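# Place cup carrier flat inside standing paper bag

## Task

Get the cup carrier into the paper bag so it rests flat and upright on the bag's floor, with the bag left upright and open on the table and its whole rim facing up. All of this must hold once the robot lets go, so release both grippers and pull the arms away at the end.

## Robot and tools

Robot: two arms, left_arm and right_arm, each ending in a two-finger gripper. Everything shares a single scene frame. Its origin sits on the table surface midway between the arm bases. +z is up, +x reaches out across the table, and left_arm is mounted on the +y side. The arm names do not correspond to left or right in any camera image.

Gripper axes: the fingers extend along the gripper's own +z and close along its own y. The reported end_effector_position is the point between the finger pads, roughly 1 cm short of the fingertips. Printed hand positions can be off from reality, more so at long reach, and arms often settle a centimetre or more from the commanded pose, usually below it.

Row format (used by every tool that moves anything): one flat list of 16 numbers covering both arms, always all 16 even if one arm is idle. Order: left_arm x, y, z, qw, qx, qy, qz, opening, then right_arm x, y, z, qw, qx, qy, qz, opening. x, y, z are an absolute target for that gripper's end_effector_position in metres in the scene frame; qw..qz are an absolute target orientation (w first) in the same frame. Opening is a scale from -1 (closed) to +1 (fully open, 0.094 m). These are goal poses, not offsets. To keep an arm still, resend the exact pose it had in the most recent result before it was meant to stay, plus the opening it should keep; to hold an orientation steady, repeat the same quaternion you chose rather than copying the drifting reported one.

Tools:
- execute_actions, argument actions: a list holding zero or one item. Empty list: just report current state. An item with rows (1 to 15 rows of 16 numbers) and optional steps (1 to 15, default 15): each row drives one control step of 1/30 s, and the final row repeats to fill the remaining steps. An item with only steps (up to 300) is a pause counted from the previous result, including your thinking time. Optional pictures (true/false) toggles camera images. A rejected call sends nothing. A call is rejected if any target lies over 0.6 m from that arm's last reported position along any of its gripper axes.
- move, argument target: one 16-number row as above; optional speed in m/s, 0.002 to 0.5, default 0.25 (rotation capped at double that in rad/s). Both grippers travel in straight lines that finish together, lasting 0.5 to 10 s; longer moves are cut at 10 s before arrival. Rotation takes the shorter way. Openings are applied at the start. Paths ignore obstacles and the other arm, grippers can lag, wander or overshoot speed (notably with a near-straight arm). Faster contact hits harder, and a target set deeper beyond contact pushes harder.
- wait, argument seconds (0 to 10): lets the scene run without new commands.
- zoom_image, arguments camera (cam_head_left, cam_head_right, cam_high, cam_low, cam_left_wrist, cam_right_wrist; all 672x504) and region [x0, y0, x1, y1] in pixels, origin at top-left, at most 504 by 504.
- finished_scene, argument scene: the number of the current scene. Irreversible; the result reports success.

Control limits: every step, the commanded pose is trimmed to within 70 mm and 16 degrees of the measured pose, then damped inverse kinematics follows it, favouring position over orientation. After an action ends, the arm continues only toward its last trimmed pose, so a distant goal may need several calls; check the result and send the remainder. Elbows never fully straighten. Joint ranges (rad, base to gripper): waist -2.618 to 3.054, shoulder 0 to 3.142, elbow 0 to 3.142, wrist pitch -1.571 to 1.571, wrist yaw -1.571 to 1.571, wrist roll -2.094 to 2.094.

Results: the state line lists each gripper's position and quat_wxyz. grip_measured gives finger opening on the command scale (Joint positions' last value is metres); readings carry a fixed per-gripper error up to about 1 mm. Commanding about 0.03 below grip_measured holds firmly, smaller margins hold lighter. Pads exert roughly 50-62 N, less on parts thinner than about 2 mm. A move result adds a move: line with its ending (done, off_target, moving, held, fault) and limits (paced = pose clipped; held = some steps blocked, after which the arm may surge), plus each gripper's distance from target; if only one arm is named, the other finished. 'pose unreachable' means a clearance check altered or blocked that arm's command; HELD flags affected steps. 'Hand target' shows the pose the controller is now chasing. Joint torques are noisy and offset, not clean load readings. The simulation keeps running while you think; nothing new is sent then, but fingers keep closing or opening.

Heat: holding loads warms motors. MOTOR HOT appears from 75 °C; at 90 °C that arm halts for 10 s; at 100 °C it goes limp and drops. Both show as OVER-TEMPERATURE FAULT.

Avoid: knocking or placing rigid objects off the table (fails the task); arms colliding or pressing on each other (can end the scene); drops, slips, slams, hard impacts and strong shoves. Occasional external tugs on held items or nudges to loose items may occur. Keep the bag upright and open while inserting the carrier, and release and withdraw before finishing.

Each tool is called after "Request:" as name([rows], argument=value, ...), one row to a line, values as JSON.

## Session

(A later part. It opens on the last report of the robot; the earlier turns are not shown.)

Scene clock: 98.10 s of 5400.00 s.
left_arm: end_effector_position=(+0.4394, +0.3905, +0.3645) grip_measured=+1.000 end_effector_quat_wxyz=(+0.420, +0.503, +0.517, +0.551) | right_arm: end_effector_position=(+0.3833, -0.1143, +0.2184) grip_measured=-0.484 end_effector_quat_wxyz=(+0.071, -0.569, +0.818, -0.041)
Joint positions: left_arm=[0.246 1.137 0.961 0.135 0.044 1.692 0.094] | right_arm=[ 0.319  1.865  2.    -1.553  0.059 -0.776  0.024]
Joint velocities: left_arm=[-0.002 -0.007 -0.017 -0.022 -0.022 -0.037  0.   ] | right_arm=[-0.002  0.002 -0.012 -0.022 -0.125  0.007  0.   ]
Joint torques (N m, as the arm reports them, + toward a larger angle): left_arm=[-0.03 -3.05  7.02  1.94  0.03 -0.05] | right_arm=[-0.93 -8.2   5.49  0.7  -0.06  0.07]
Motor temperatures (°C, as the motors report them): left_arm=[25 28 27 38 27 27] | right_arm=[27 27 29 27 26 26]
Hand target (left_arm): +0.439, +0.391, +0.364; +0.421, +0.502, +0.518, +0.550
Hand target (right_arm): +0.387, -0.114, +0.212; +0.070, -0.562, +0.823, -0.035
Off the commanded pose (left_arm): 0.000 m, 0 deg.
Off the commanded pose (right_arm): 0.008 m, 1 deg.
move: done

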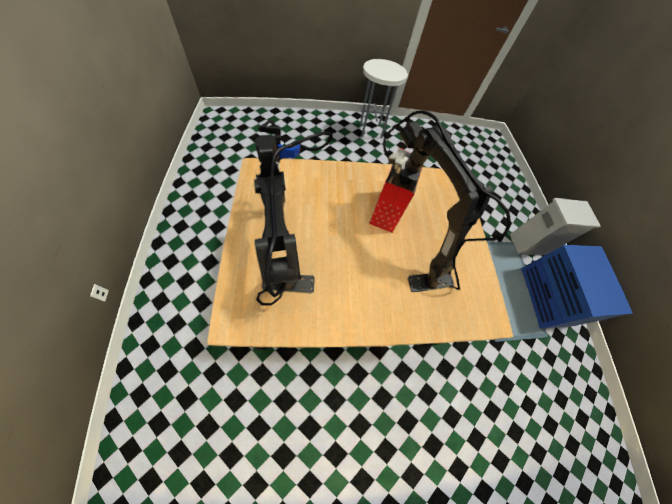

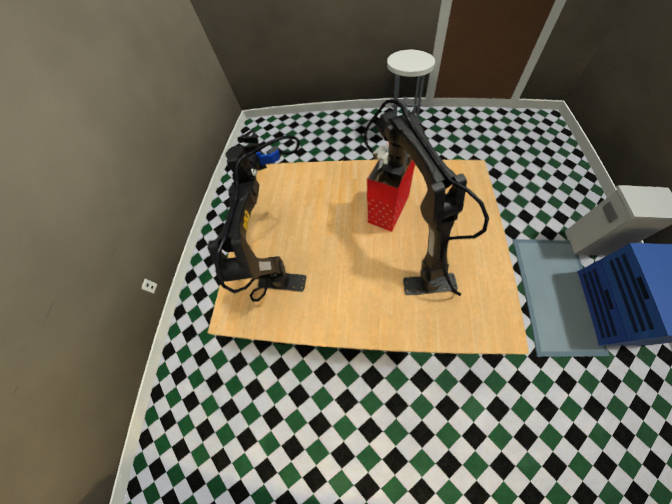

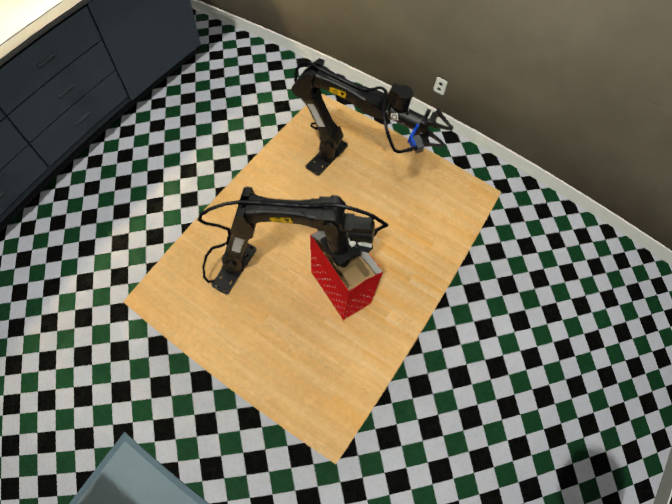

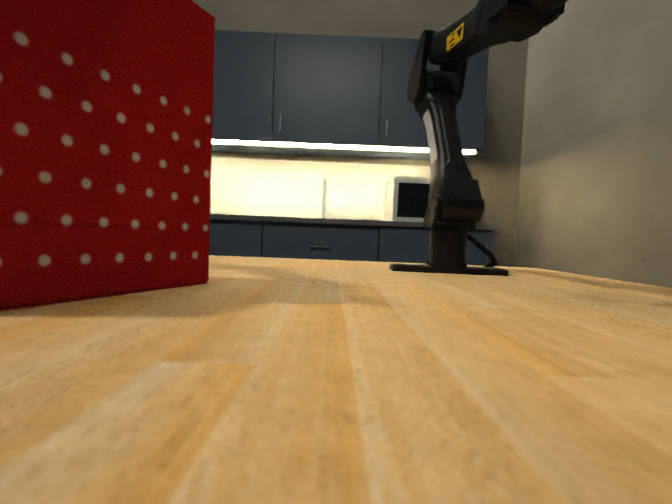

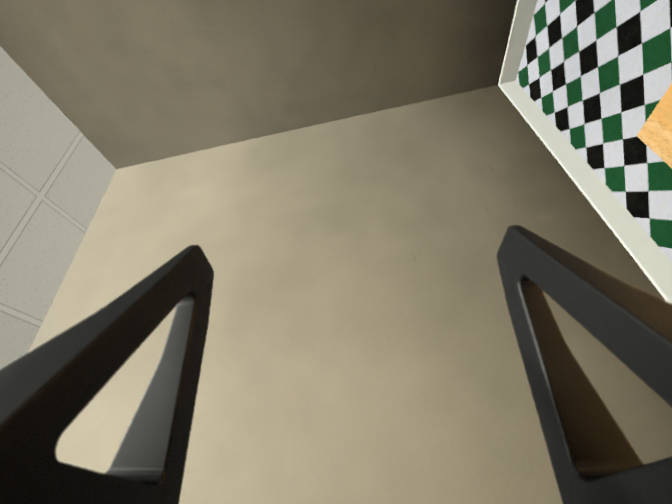

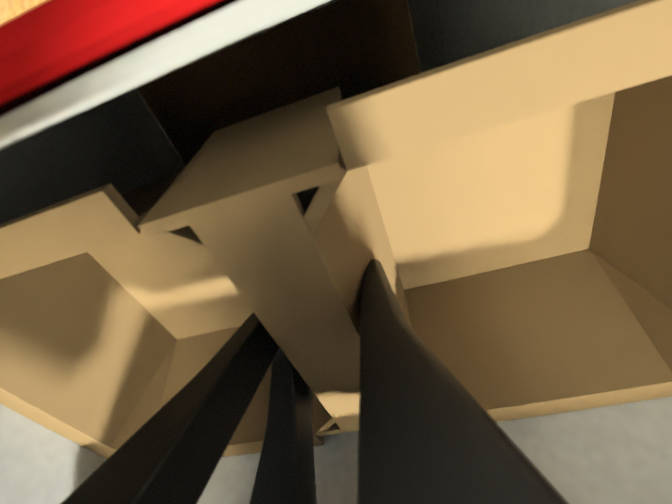

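Request:
move(target=[0.4394,0.3905,0.3645,0.421,0.502,0.518,0.55,1,0.3833,-0.1143,0.2184,0.071,-0.569,0.818,-0.041,-0.1])

Request:
move(target=[0.4394,0.3905,0.3645,0.421,0.502,0.518,0.55,1,0.385,-0.14,0.36,0.29,-0.5,0.80,-0.12,-0.1], speed=0.1)

Request:
move(target=[0.4394,0.3905,0.3645,0.421,0.502,0.518,0.55,1,0.3,-0.36,0.37,0.29,-0.4,0.85,-0.2,-0.1])

Scene clock: 104.53 s of 5400.00 s.
left_arm: end_effector_position=(+0.4394, +0.3905, +0.3645) grip_measured=+1.000 end_effector_quat_wxyz=(+0.420, +0.503, +0.517, +0.551) | right_arm: end_effector_position=(+0.3833, -0.1142, +0.2184) grip_measured=-0.102 end_effector_quat_wxyz=(+0.071, -0.569, +0.818, -0.041)
Joint positions: left_arm=[0.246 1.137 0.961 0.135 0.044 1.692 0.094] | right_arm=[ 0.319  1.865  2.    -1.553  0.058 -0.776  0.042]
Joint velocities: left_arm=[ 0.002  0.007 -0.007  0.081  0.037 -0.051  0.   ] | right_arm=[-0.022 -0.007 -0.012 -0.037  0.007 -0.007  0.   ]
Joint torques (N m, as the arm reports them, + toward a larger angle): left_arm=[-0.02 -3.04  6.91  1.92  0.03 -0.02] | right_arm=[-0.02 -9.24  6.46  0.5   0.04  0.  ]
Motor temperatures (°C, as the motors report them): left_arm=[25 28 27 38 27 27] | right_arm=[27 27 29 27 26 26]
Hand target (left_arm): +0.439, +0.391, +0.364; +0.421, +0.502, +0.518, +0.550
Hand target (right_arm): +0.383, -0.114, +0.218; +0.071, -0.569, +0.818, -0.041
Off the commanded pose (left_arm): 0.000 m, 0 deg.
Off the commanded pose (right_arm): 0.000 m, 0 deg.
After step 90, 2.73 s passed at rest.
move: done

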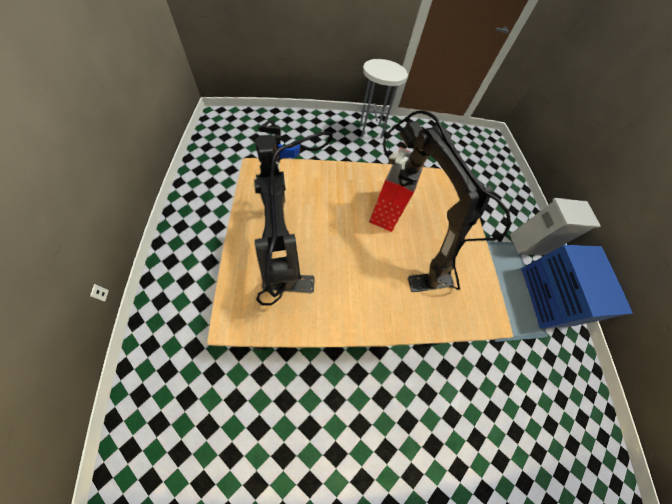

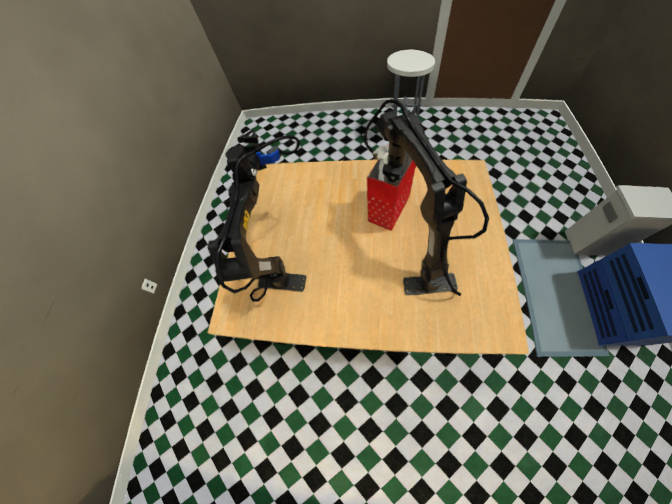

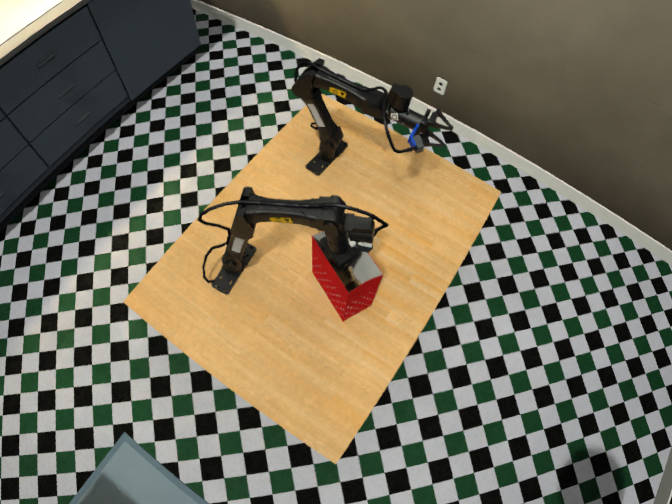

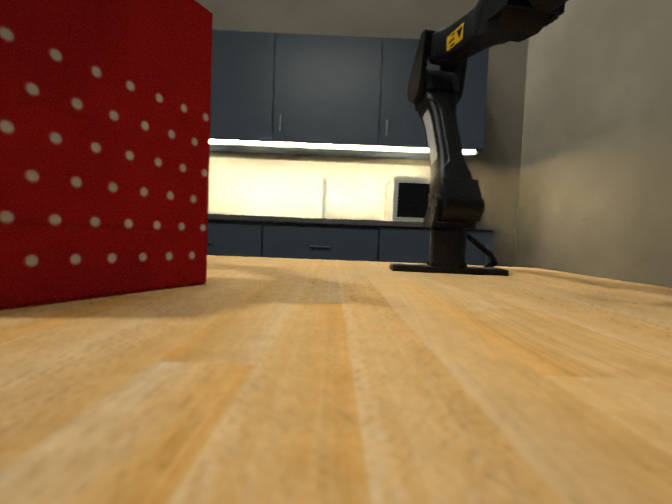

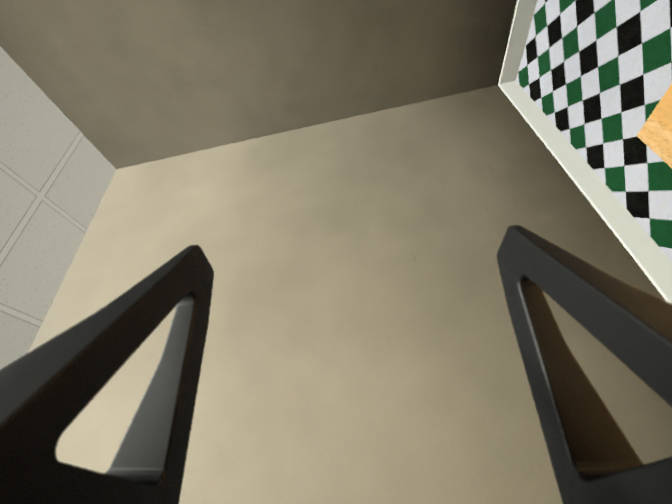

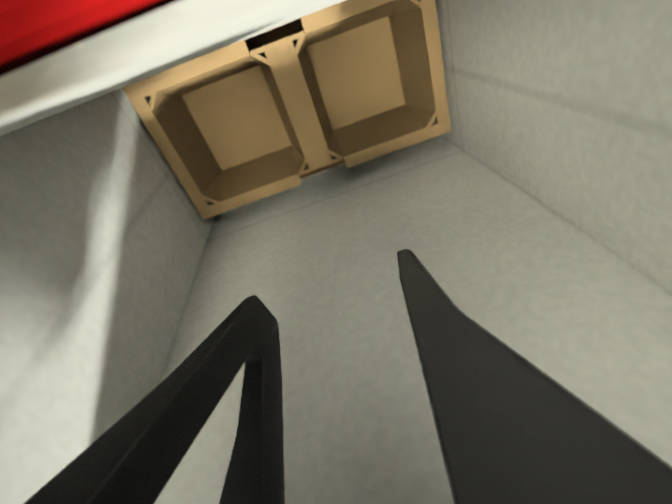

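Scene clock: 107.33 s of 5400.00 s.
left_arm: end_effector_position=(+0.4394, +0.3905, +0.3645) grip_measured=+1.000 end_effector_quat_wxyz=(+0.420, +0.503, +0.517, +0.551) | right_arm: end_effector_position=(+0.3855, -0.1332, +0.3401) grip_measured=-0.102 end_effector_quat_wxyz=(+0.262, -0.523, +0.804, -0.110)
Joint positions: left_arm=[0.246 1.137 0.961 0.135 0.044 1.692 0.094] | right_arm=[ 0.307  1.661  2.148 -1.497  0.136 -0.761  0.042]
Joint velocities: left_arm=[-0.012  0.007 -0.002 -0.081 -0.066  0.007  0.   ] | right_arm=[ 0.007 -0.012  0.007  0.022  0.037 -0.081 -0.001]
Joint torques (N m, as the arm reports them, + toward a larger angle): left_arm=[-0.09 -3.06  7.04  1.96  0.03 -0.03] | right_arm=[-1.07 -8.55  8.58  1.46  0.15  0.08]
Motor temperatures (°C, as the motors report them): left_arm=[25 28 27 38 27 27] | right_arm=[27 27 29 27 26 26]
Hand target (left_arm): +0.439, +0.391, +0.364; +0.421, +0.502, +0.518, +0.550
Hand target (right_arm): +0.387, -0.139, +0.359; +0.293, -0.506, +0.802, -0.119
Off the commanded pose (left_arm): 0.000 m, 0 deg.
Off the commanded pose (right_arm): 0.021 m, 4 deg.
move: off_target (right_arm)

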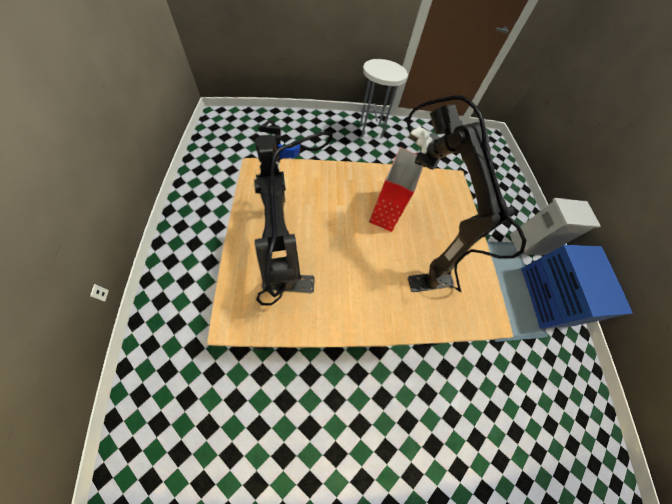

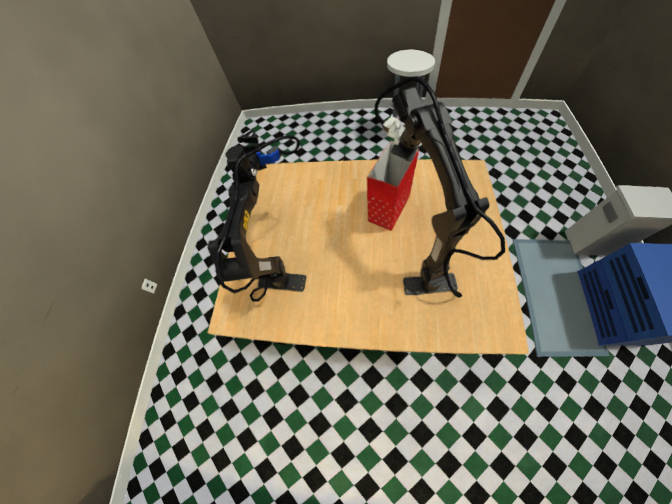

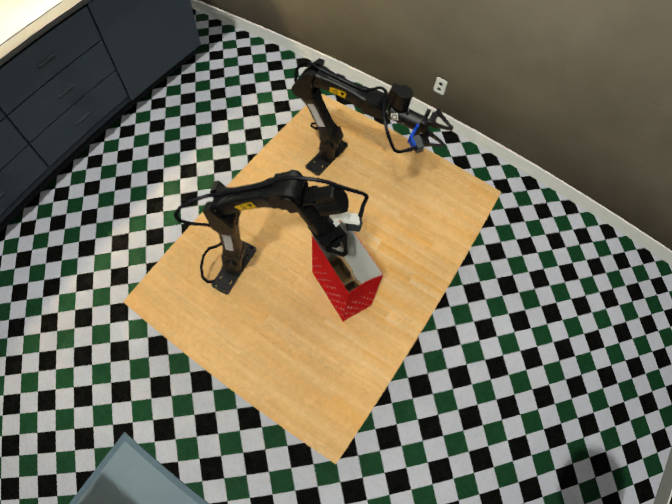

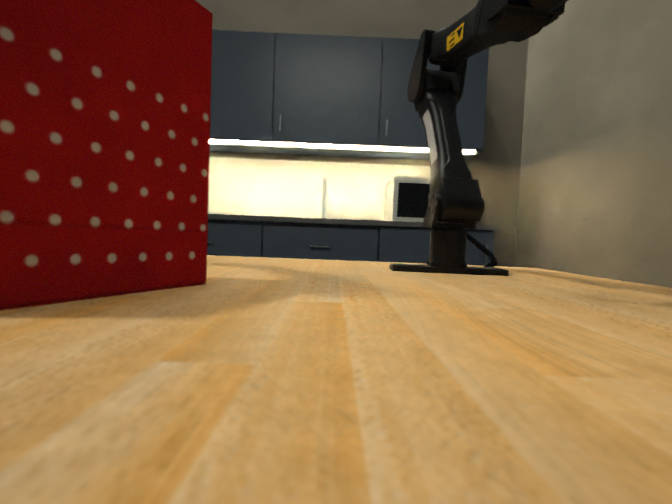

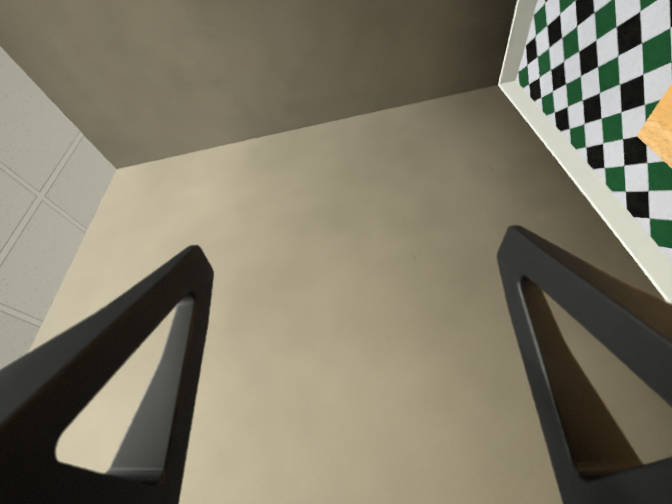

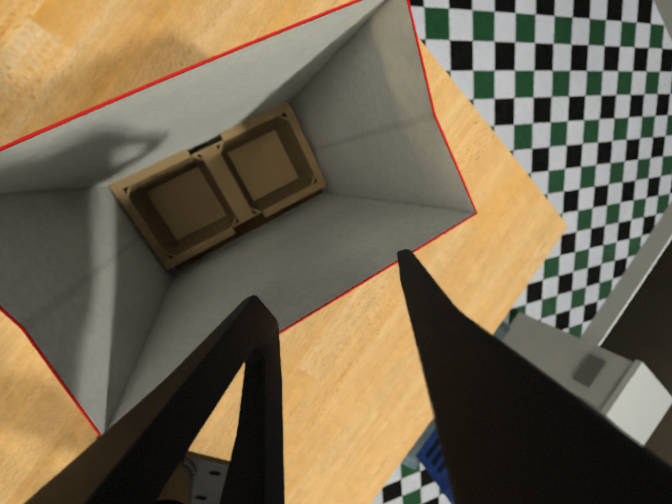

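Scene clock: 109.07 s of 5400.00 s.
left_arm: end_effector_position=(+0.4394, +0.3905, +0.3645) grip_measured=+1.000 end_effector_quat_wxyz=(+0.420, +0.503, +0.517, +0.551) | right_arm: end_effector_position=(+0.3062, -0.3638, +0.3665) grip_measured=-0.102 end_effector_quat_wxyz=(+0.288, -0.397, +0.850, -0.192)
Joint positions: left_arm=[0.246 1.137 0.961 0.135 0.044 1.692 0.094] | right_arm=[-0.644  1.306  1.882 -1.475 -0.235 -1.31   0.042]
Joint velocities: left_arm=[ 0.002  0.002 -0.012 -0.007  0.066  0.007  0.   ] | right_arm=[ 0.002 -0.002  0.002  0.037 -0.022 -0.022 -0.002]
Joint torques (N m, as the arm reports them, + toward a larger angle): left_arm=[-0.02 -3.06  6.95  1.93  0.01 -0.04] | right_arm=[-1.07 -4.23  5.57  1.47 -0.33  0.01]
Motor temperatures (°C, as the motors report them): left_arm=[25 28 27 38 27 27] | right_arm=[27 27 29 28 26 26]
Hand target (left_arm): +0.439, +0.391, +0.364; +0.421, +0.502, +0.518, +0.550
Hand target (right_arm): +0.304, -0.362, +0.372; +0.298, -0.396, +0.846, -0.196
Off the commanded pose (left_arm): 0.000 m, 0 deg.
Off the commanded pose (right_arm): 0.008 m, 1 deg.
move: done

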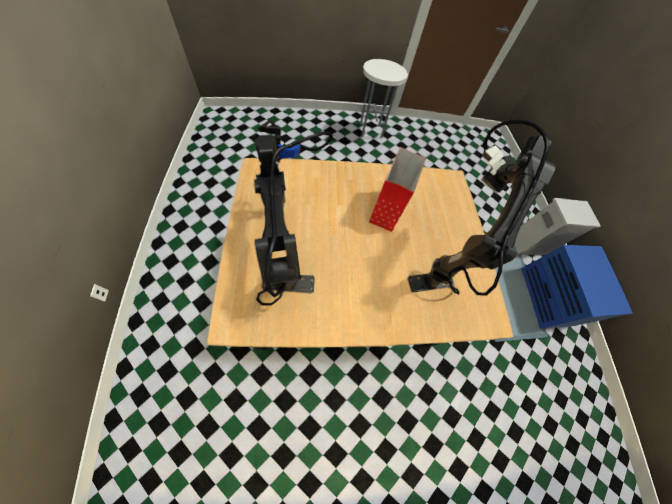

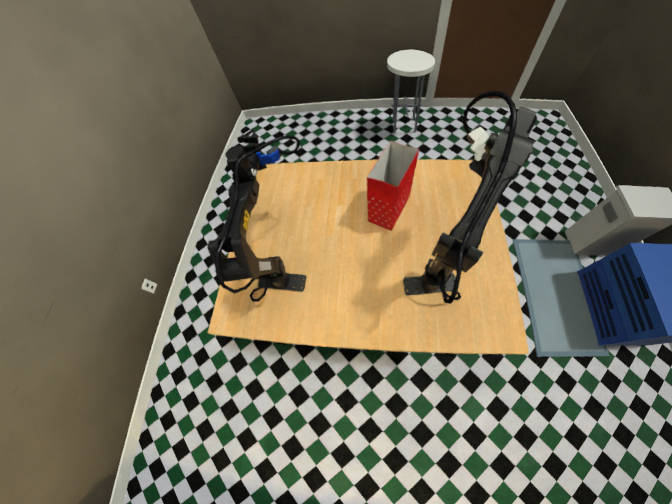

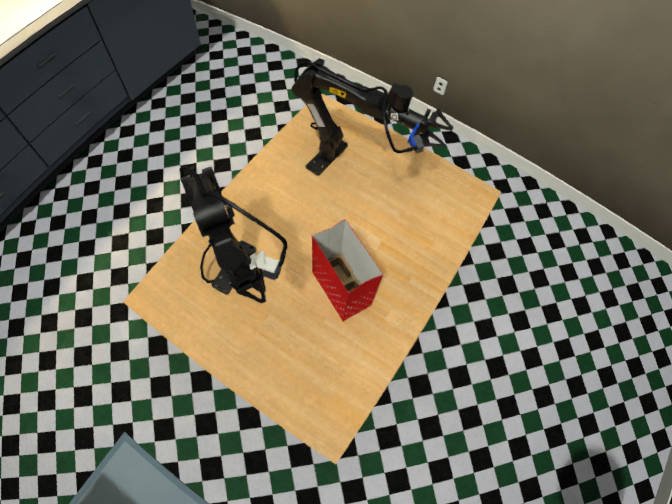

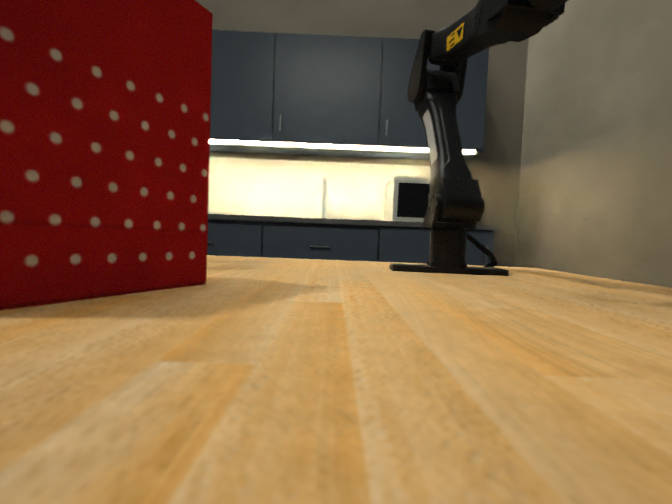

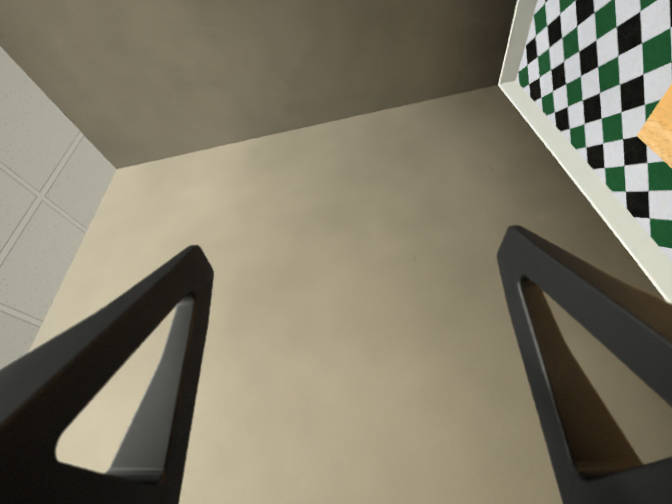

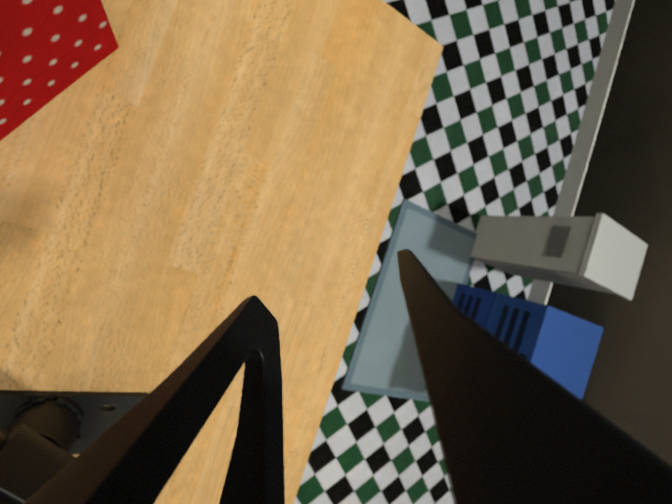

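Request:
finished_scene(scene=2)

The scene is finished: the task was done.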